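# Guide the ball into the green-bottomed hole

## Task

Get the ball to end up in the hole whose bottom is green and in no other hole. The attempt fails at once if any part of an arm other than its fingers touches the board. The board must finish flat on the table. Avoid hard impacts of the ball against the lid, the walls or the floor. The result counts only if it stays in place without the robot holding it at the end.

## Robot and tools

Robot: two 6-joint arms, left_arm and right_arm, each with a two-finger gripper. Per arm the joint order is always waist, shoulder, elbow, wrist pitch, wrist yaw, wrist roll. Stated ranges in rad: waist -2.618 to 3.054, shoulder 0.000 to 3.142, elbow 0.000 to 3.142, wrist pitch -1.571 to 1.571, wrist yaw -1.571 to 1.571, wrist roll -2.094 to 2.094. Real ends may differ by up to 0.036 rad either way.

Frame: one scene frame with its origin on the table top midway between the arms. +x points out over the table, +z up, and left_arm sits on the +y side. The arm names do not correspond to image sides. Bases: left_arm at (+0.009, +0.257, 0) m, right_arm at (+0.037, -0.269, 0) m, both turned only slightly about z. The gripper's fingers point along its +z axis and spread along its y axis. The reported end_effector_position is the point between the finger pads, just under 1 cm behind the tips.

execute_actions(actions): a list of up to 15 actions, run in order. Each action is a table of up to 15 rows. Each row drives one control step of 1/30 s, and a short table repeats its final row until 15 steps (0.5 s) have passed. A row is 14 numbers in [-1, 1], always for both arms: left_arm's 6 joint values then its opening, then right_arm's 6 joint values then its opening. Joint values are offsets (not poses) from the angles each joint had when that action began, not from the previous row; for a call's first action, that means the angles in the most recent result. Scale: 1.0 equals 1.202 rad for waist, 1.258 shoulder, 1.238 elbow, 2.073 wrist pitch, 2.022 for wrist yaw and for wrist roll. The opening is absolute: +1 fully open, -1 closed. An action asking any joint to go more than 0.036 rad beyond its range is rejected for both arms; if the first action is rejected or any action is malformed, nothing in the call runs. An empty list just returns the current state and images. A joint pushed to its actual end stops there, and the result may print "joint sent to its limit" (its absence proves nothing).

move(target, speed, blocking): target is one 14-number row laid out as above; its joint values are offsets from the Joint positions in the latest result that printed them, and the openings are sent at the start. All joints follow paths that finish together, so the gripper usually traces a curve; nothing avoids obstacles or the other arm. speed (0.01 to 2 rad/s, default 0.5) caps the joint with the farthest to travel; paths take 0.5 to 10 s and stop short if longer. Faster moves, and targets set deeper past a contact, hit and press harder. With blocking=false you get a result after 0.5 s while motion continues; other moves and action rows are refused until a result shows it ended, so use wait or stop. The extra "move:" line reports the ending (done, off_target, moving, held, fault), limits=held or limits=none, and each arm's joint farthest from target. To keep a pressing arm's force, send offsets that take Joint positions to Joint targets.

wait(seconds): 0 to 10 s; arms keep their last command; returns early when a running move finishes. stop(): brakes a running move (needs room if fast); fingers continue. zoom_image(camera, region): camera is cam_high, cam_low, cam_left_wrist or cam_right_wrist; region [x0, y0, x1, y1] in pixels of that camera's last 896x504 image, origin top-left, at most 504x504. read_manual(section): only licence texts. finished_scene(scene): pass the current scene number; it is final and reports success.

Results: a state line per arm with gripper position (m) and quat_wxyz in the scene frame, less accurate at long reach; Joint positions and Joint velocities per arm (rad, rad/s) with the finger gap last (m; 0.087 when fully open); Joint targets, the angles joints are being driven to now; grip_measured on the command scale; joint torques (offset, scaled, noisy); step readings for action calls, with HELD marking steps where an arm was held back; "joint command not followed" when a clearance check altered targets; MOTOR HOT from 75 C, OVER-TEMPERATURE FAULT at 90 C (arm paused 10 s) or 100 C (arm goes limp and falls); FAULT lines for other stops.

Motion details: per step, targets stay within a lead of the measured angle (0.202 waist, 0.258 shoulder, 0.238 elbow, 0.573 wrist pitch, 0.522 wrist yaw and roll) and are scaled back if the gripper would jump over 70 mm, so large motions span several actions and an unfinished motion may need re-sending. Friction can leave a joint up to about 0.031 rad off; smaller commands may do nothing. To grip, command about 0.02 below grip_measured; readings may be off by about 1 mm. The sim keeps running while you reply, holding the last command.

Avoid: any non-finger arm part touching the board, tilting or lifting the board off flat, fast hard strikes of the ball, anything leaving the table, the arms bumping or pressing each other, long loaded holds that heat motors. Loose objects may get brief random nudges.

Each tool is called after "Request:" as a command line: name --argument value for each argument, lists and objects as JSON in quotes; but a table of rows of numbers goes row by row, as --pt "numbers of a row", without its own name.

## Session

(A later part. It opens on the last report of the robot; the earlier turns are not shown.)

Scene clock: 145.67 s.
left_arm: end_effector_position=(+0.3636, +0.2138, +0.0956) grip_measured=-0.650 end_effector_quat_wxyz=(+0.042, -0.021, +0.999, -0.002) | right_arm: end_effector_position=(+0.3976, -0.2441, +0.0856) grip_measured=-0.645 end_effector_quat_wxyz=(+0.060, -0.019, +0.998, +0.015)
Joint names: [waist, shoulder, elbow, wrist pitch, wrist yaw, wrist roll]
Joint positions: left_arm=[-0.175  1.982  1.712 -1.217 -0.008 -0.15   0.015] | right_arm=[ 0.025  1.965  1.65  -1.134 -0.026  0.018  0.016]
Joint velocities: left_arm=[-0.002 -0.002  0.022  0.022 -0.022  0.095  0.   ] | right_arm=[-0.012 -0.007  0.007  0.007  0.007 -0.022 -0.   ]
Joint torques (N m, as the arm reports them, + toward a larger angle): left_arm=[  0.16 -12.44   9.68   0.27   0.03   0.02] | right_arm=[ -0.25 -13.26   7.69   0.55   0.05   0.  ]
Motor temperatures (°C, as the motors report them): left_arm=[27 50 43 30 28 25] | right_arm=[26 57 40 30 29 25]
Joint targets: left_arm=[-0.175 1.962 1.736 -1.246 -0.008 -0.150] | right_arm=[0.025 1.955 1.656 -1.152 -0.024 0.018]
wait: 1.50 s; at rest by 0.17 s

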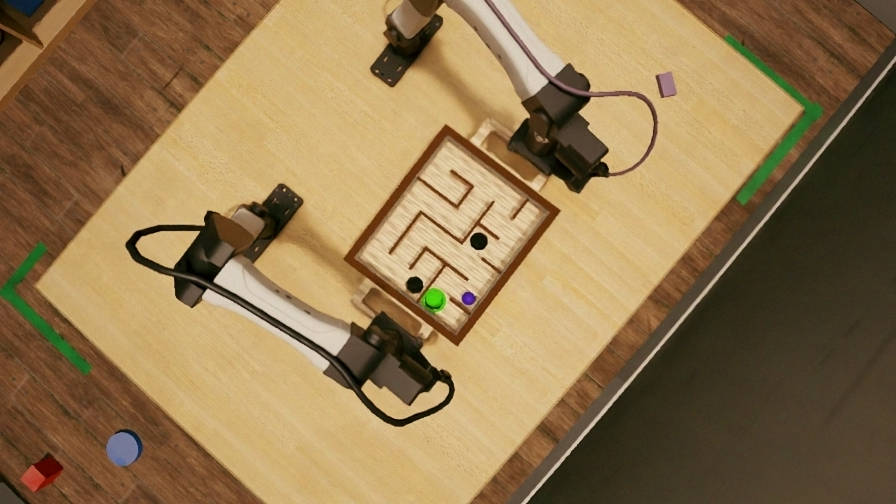

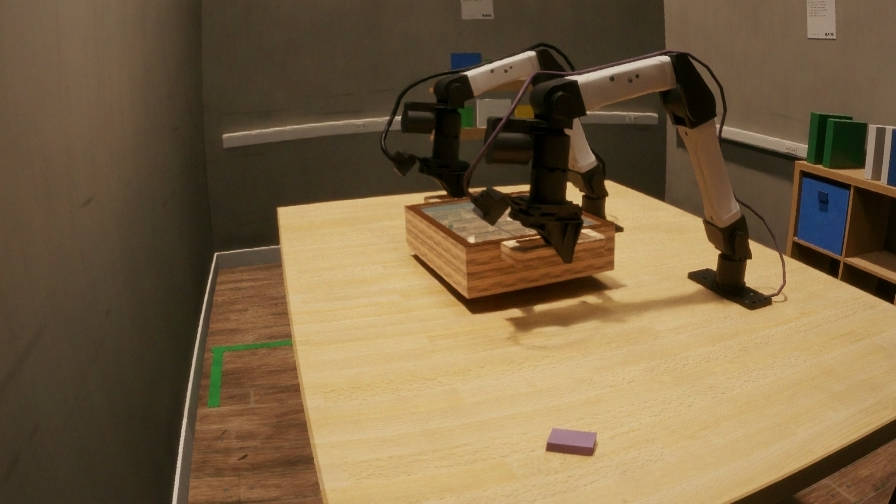

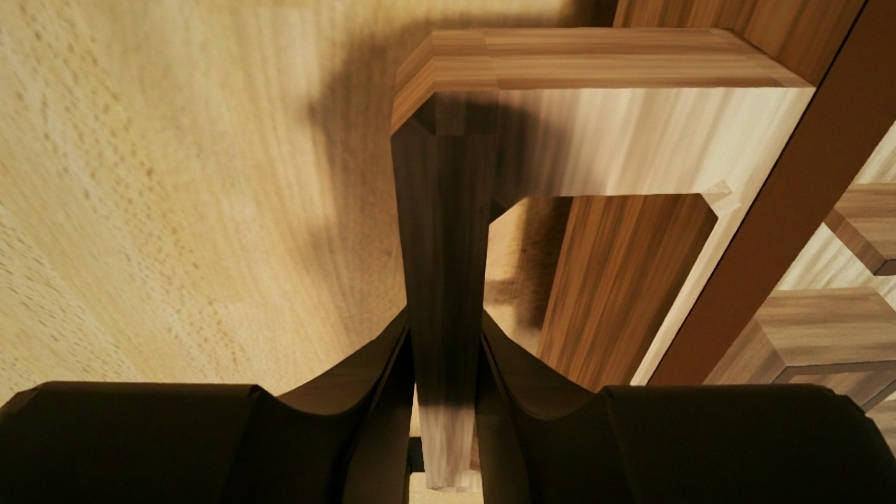

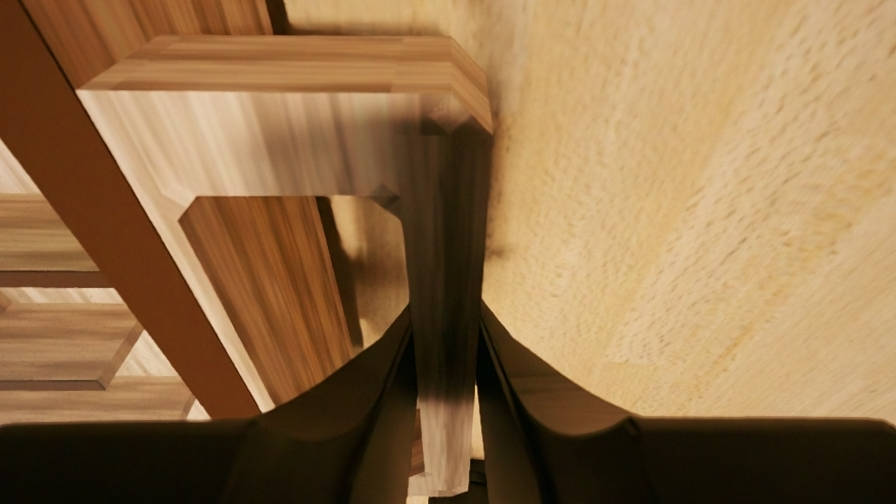

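Request:
execute_actions --actions '[[[0,-0.016,0.02,0.024,0,0,-0.75,0,-0.008,0.005,0.026,0,0,-0.75]]]'

Request:
wait --seconds 3

Scene clock: 149.73 s.
left_arm: end_effector_position=(+0.3737, +0.2137, +0.0950) grip_measured=-0.650 end_effector_quat_wxyz=(+0.062, -0.021, +0.998, -0.001) | right_arm: end_effector_position=(+0.4079, -0.2439, +0.0854) grip_measured=-0.645 end_effector_quat_wxyz=(+0.081, -0.019, +0.996, +0.015)
Joint names: [waist, shoulder, elbow, wrist pitch, wrist yaw, wrist roll]
Joint positions: left_arm=[-0.175  1.982  1.712 -1.177 -0.013 -0.15   0.015] | right_arm=[ 0.025  1.965  1.65  -1.093 -0.024  0.018  0.016]
Joint velocities: left_arm=[ 0.012  0.022  0.002 -0.081 -0.081  0.022 -0.001] | right_arm=[ 0.012 -0.027 -0.017 -0.022  0.007  0.007  0.   ]
Joint torques (N m, as the arm reports them, + toward a larger angle): left_arm=[  0.19 -12.48   9.81   0.77   0.08   0.02] | right_arm=[ -0.28 -13.09   7.69   0.9    0.03   0.02]
Motor temperatures (°C, as the motors report them): left_arm=[27 50 43 30 28 25] | right_arm=[26 57 40 30 29 25]
Joint targets: left_arm=[-0.175 1.962 1.736 -1.167 -0.008 -0.150] | right_arm=[0.025 1.955 1.656 -1.080 -0.026 0.018]
Step readings (joint positions):
0: left_arm=[-0.175 1.982 1.712 -1.217 -0.008 -0.150] | right_arm=[0.025 1.965 1.650 -1.134 -0.026 0.018]
1: left_arm=[-0.175 1.982 1.712 -1.214 -0.008 -0.150] | right_arm=[0.025 1.965 1.650 -1.132 -0.026 0.018]
2: left_arm=[-0.175 1.982 1.712 -1.210 -0.008 -0.150] | right_arm=[0.025 1.965 1.650 -1.127 -0.026 0.018]
4: left_arm=[-0.175 1.982 1.712 -1.197 -0.009 -0.150] | right_arm=[0.025 1.965 1.650 -1.113 -0.025 0.018]
8: left_arm=[-0.175 1.982 1.712 -1.181 -0.013 -0.150] | right_arm=[0.025 1.965 1.650 -1.096 -0.024 0.018]
15: Joint positions above

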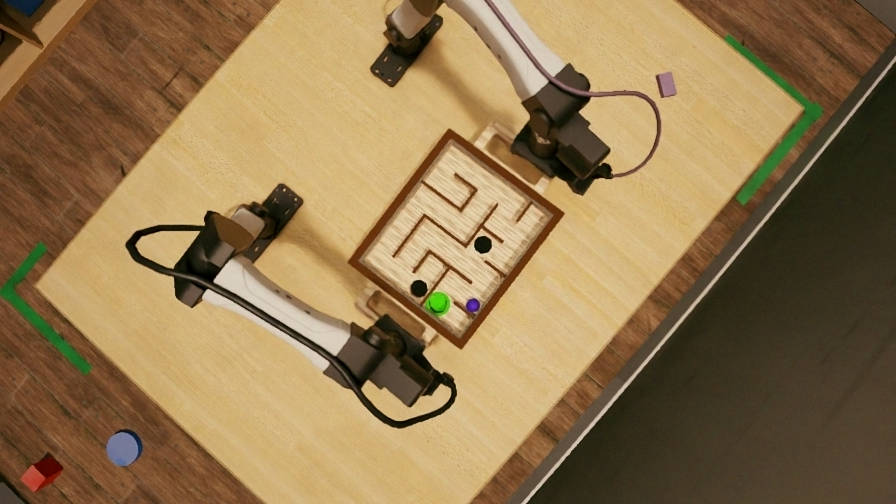

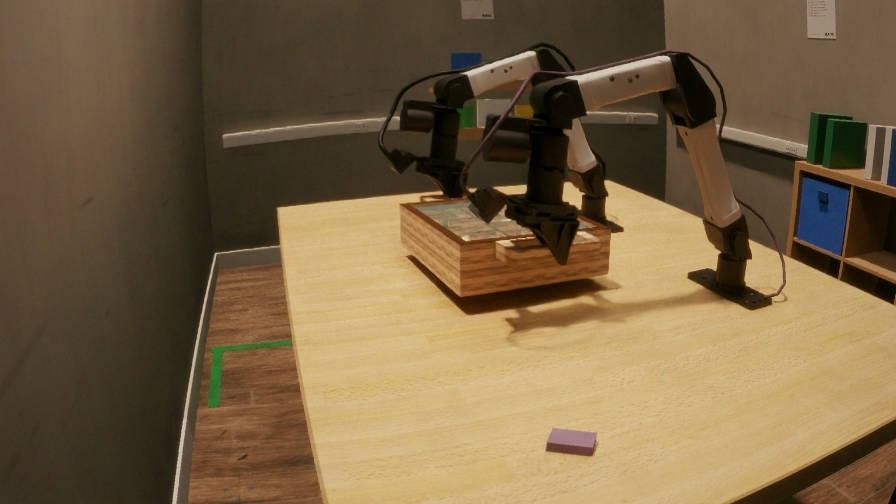

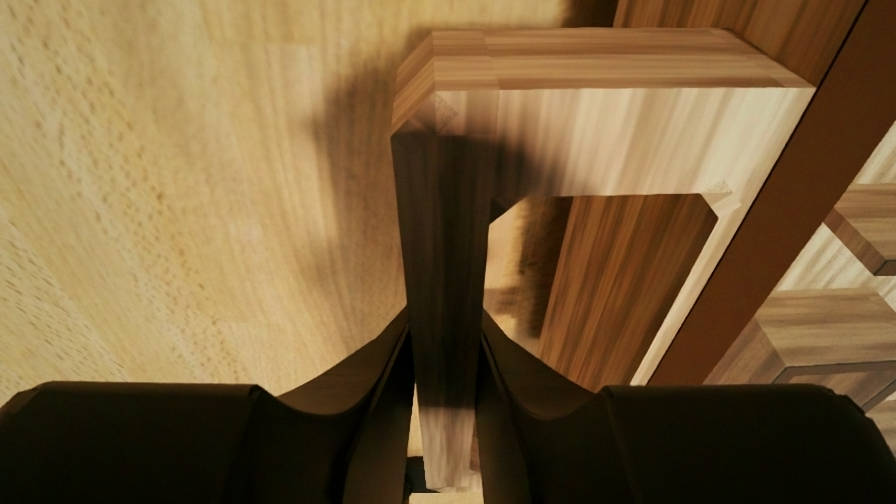

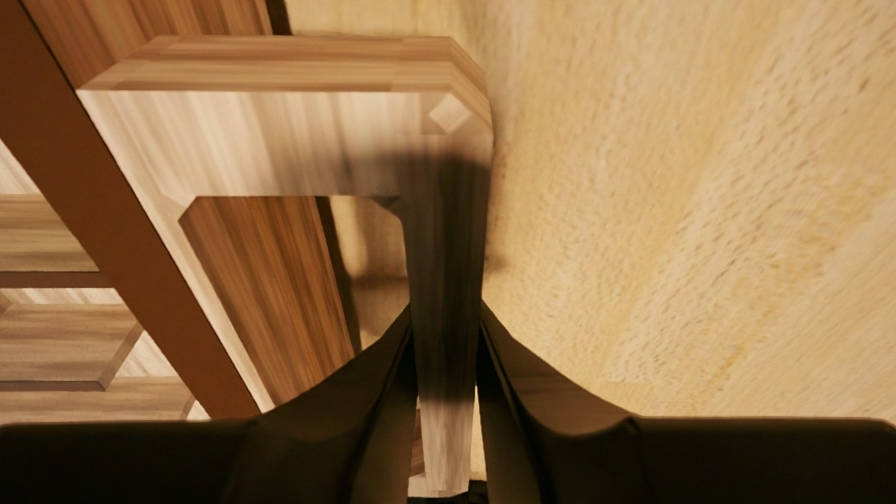

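Scene clock: 152.73 s.
left_arm: end_effector_position=(+0.3738, +0.2137, +0.0950) grip_measured=-0.650 end_effector_quat_wxyz=(+0.062, -0.021, +0.998, -0.001) | right_arm: end_effector_position=(+0.4080, -0.2439, +0.0854) grip_measured=-0.645 end_effector_quat_wxyz=(+0.081, -0.019, +0.996, +0.015)
Joint names: [waist, shoulder, elbow, wrist pitch, wrist yaw, wrist roll]
Joint positions: left_arm=[-0.175  1.982  1.712 -1.177 -0.013 -0.15   0.015] | right_arm=[ 0.025  1.965  1.65  -1.093 -0.024  0.018  0.016]
Joint velocities: left_arm=[-0.002 -0.002 -0.002 -0.007  0.051  0.007  0.   ] | right_arm=[ 0.002 -0.007 -0.012  0.051  0.022  0.007  0.   ]
Joint torques (N m, as the arm reports them, + toward a larger angle): left_arm=[  0.2  -12.52   9.78   0.78   0.09   0.02] | right_arm=[ -0.11 -13.56   7.85   0.85  -0.04   0.08]
Motor temperatures (°C, as the motors report them): left_arm=[27 50 43 30 28 25] | right_arm=[26 57 40 30 29 25]
Joint targets: left_arm=[-0.175 1.962 1.736 -1.167 -0.008 -0.150] | right_arm=[0.025 1.955 1.656 -1.080 -0.026 0.018]
wait: 3.00 s; at rest by 0.17 s

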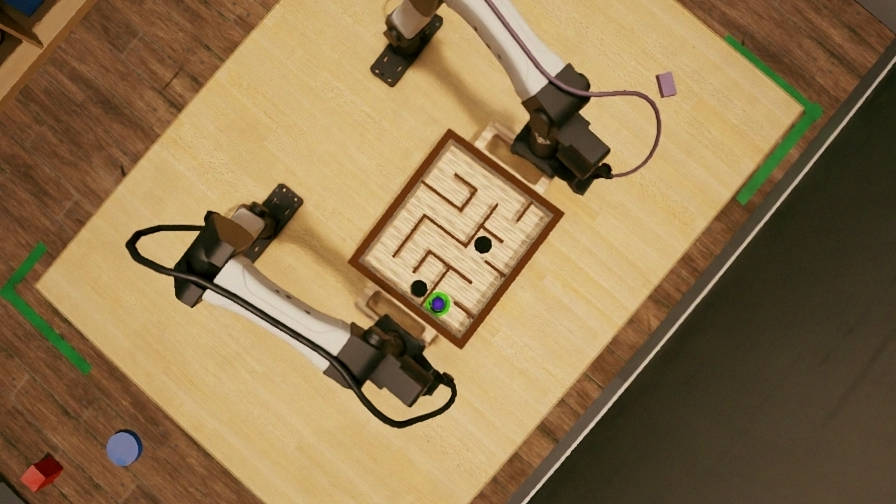

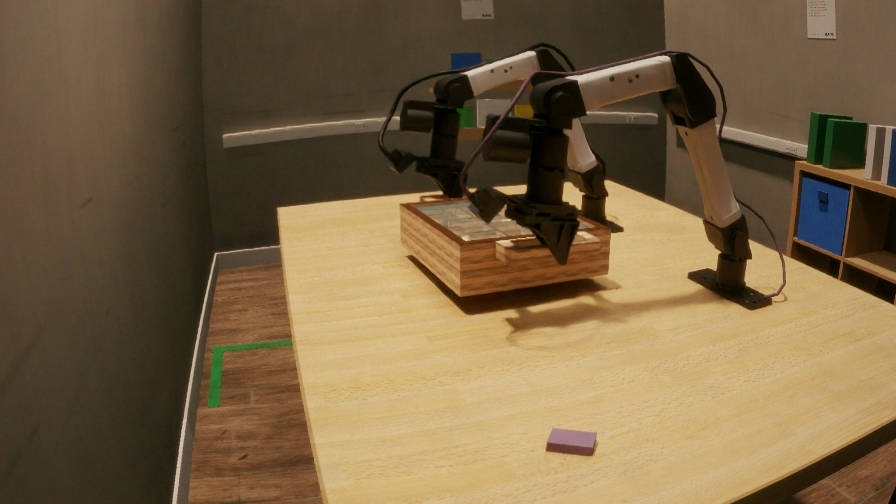

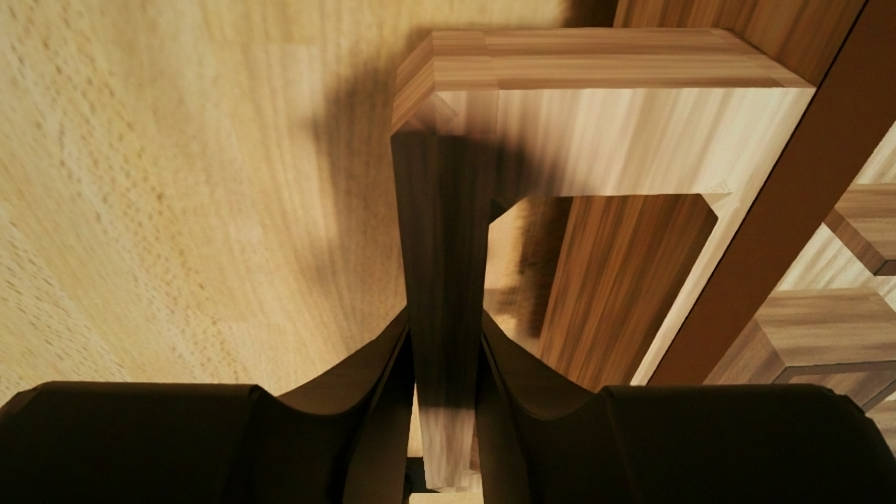

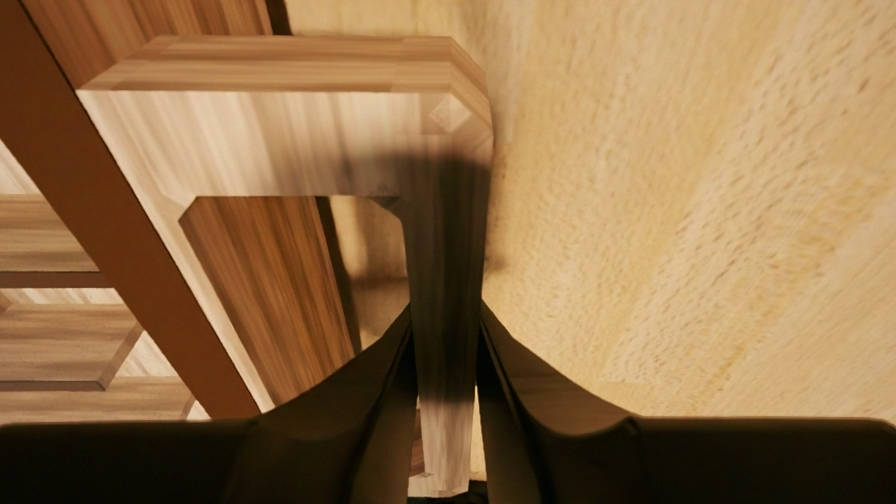

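Request:
move --target '[0,-0.008,-0.12,0.054,0.01,0,-0.75,0,-0.004,-0.088,0.037,0.01,0,-0.75]' --speed 0.08

Scene clock: 158.57 s.
left_arm: end_effector_position=(+0.3642, +0.2112, +0.0625) grip_measured=-0.652 end_effector_quat_wxyz=(+0.045, -0.021, +0.999, -0.009) | right_arm: end_effector_position=(+0.3969, -0.2467, +0.0630) grip_measured=-0.645 end_effector_quat_wxyz=(+0.064, -0.019, +0.998, +0.008)
Joint names: [waist, shoulder, elbow, wrist pitch, wrist yaw, wrist roll]
Joint positions: left_arm=[-0.175  1.99   1.59  -1.08   0.007 -0.15   0.015] | right_arm=[ 0.025  1.965  1.559 -1.036 -0.012  0.017  0.016]
Joint velocities: left_arm=[-0.007 -0.022  0.007 -0.022 -0.095 -0.051  0.   ] | right_arm=[-0.002  0.012 -0.007 -0.081 -0.007 -0.007  0.   ]
Joint torques (N m, as the arm reports them, + toward a larger angle): left_arm=[  0.19 -12.26   5.42   0.77   0.05   0.01] | right_arm=[ -0.03 -12.92   5.91   0.88   0.1    0.01]
Motor temperatures (°C, as the motors report them): left_arm=[27 50 43 30 28 25] | right_arm=[26 57 40 30 29 25]
Joint targets: left_arm=[-0.175 1.972 1.563 -1.065 0.007 -0.150] | right_arm=[0.025 1.960 1.541 -1.016 -0.004 0.018]
move: off_target (left_arm); limits=none; left_arm: farthest joint: the elbow, 0.027 radians from its target (0.148 radians at the start); right_arm: farthest joint: the wrist pitch, 0.020 radians from its target (0.076 radians at the start)

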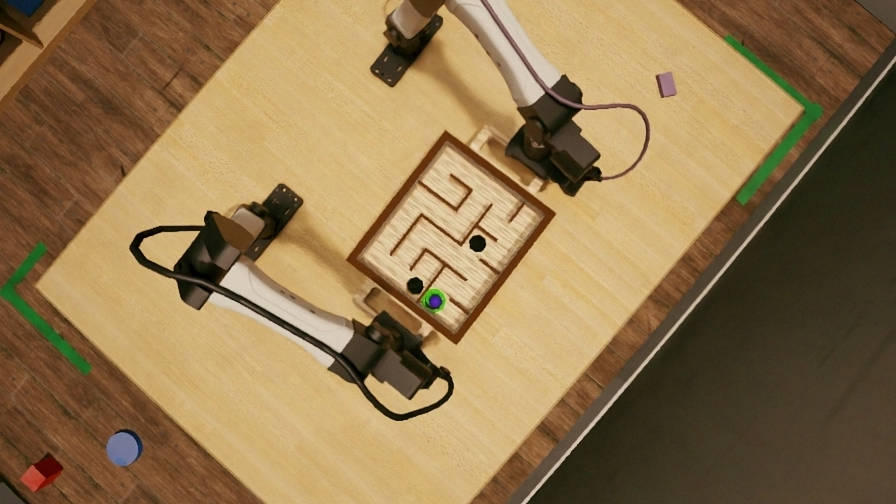

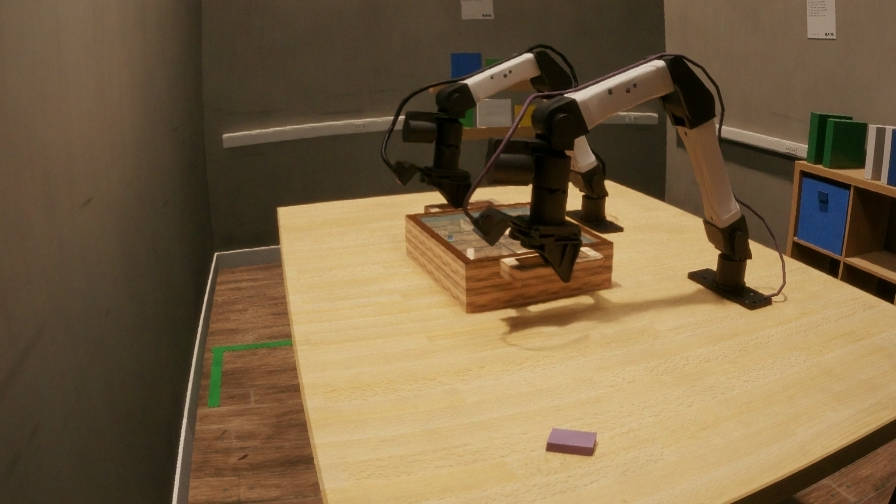

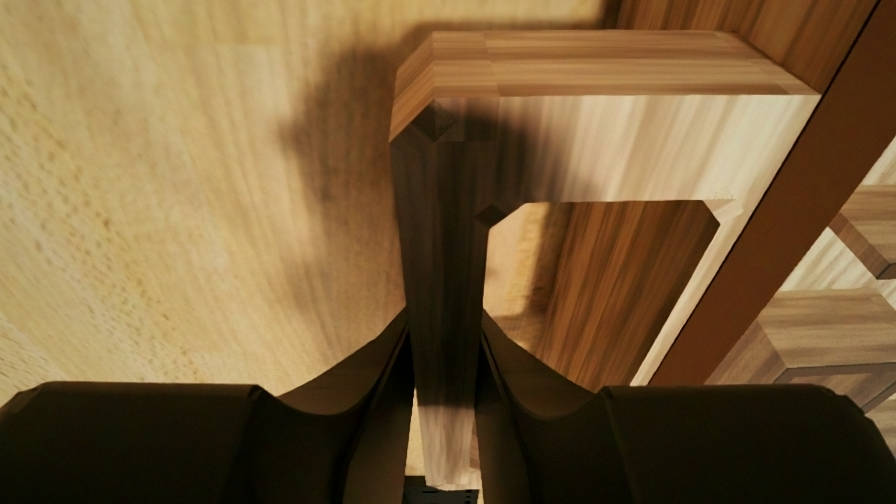

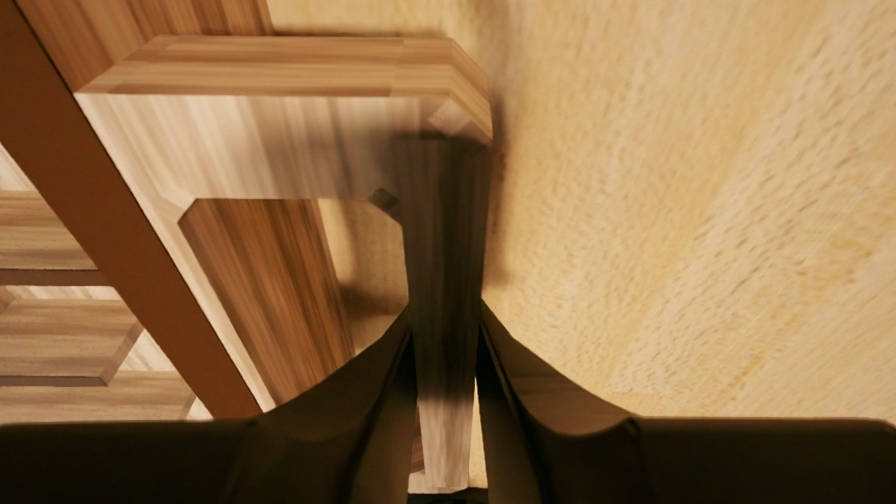

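Request:
move --target '[0,0,0.17,-0.09,0,0,0,0,0,0.17,-0.09,0,0,0]' --speed 0.2

Request:
finished_scene --scene 2

Scene clock: 164.10 s.
left_arm: end_effector_position=(+0.3715, +0.2104, +0.1093) grip_measured=+0.000 end_effector_quat_wxyz=(+0.053, -0.021, +0.998, -0.010) | right_arm: end_effector_position=(+0.4072, -0.2461, +0.1120) grip_measured=+0.000 end_effector_quat_wxyz=(+0.078, -0.019, +0.997, +0.009)
Joint names: [waist, shoulder, elbow, wrist pitch, wrist yaw, wrist roll]
Joint positions: left_arm=[-0.175  1.99   1.778 -1.25   0.007 -0.15   0.044] | right_arm=[ 0.025  1.965  1.755 -1.204 -0.012  0.017  0.044]
Joint velocities: left_arm=[-0.012 -0.002 -0.007 -0.051 -0.007 -0.022 -0.   ] | right_arm=[-0.002 -0.012 -0.007  0.037  0.037  0.007 -0.001]
Joint torques (N m, as the arm reports them, + toward a larger angle): left_arm=[  0.19 -10.94   9.6    0.47   0.04   0.02] | right_arm=[ -0.12 -12.57   8.56   0.57   0.01   0.05]
Motor temperatures (°C, as the motors report them): left_arm=[27 50 42 30 28 25] | right_arm=[26 57 39 30 29 25]
Joint targets: left_arm=[-0.175 1.990 1.801 -1.267 0.007 -0.150] | right_arm=[0.025 1.965 1.770 -1.223 -0.012 0.017]
move: off_target (left_arm); limits=none; left_arm: farthest joint: the elbow, 0.023 radians from its target (0.210 radians at the start); right_arm: farthest joint: the wrist pitch, 0.018 radians from its target (0.186 radians at the start)

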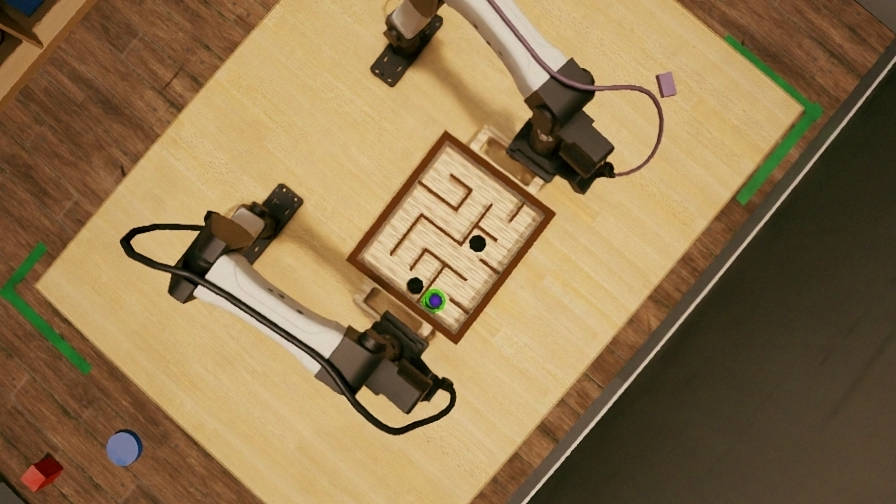

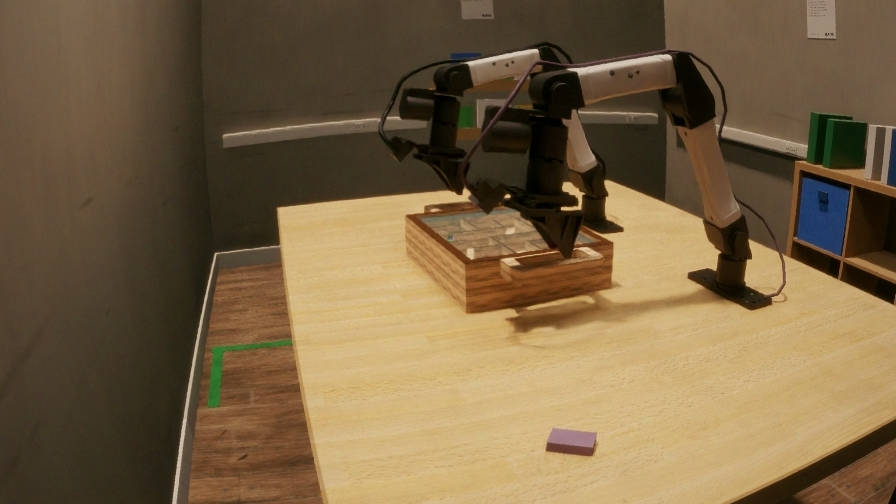

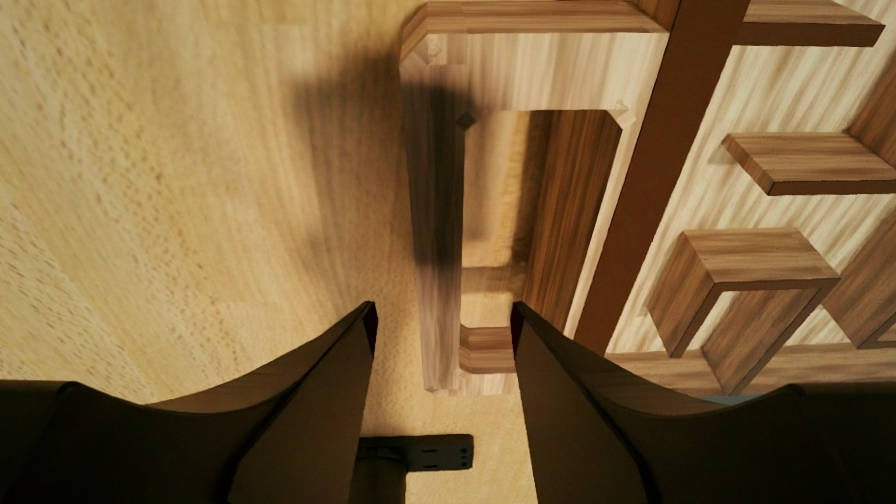

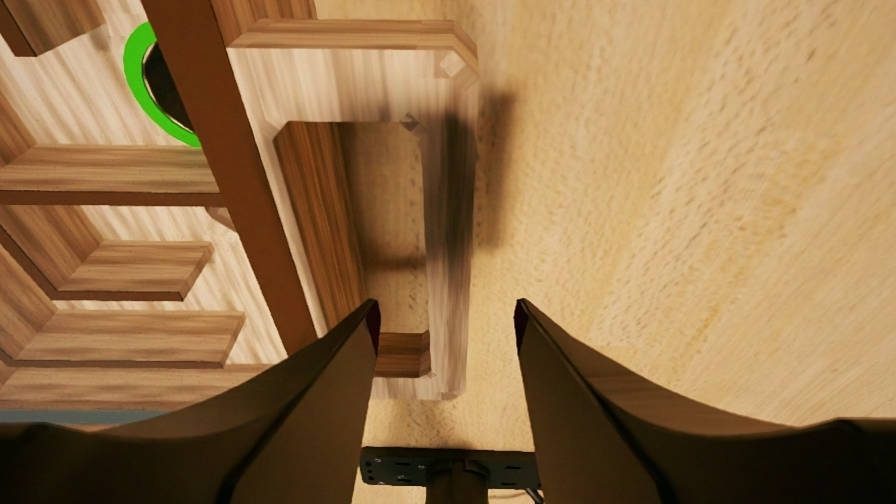

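The scene is finished: the task was done.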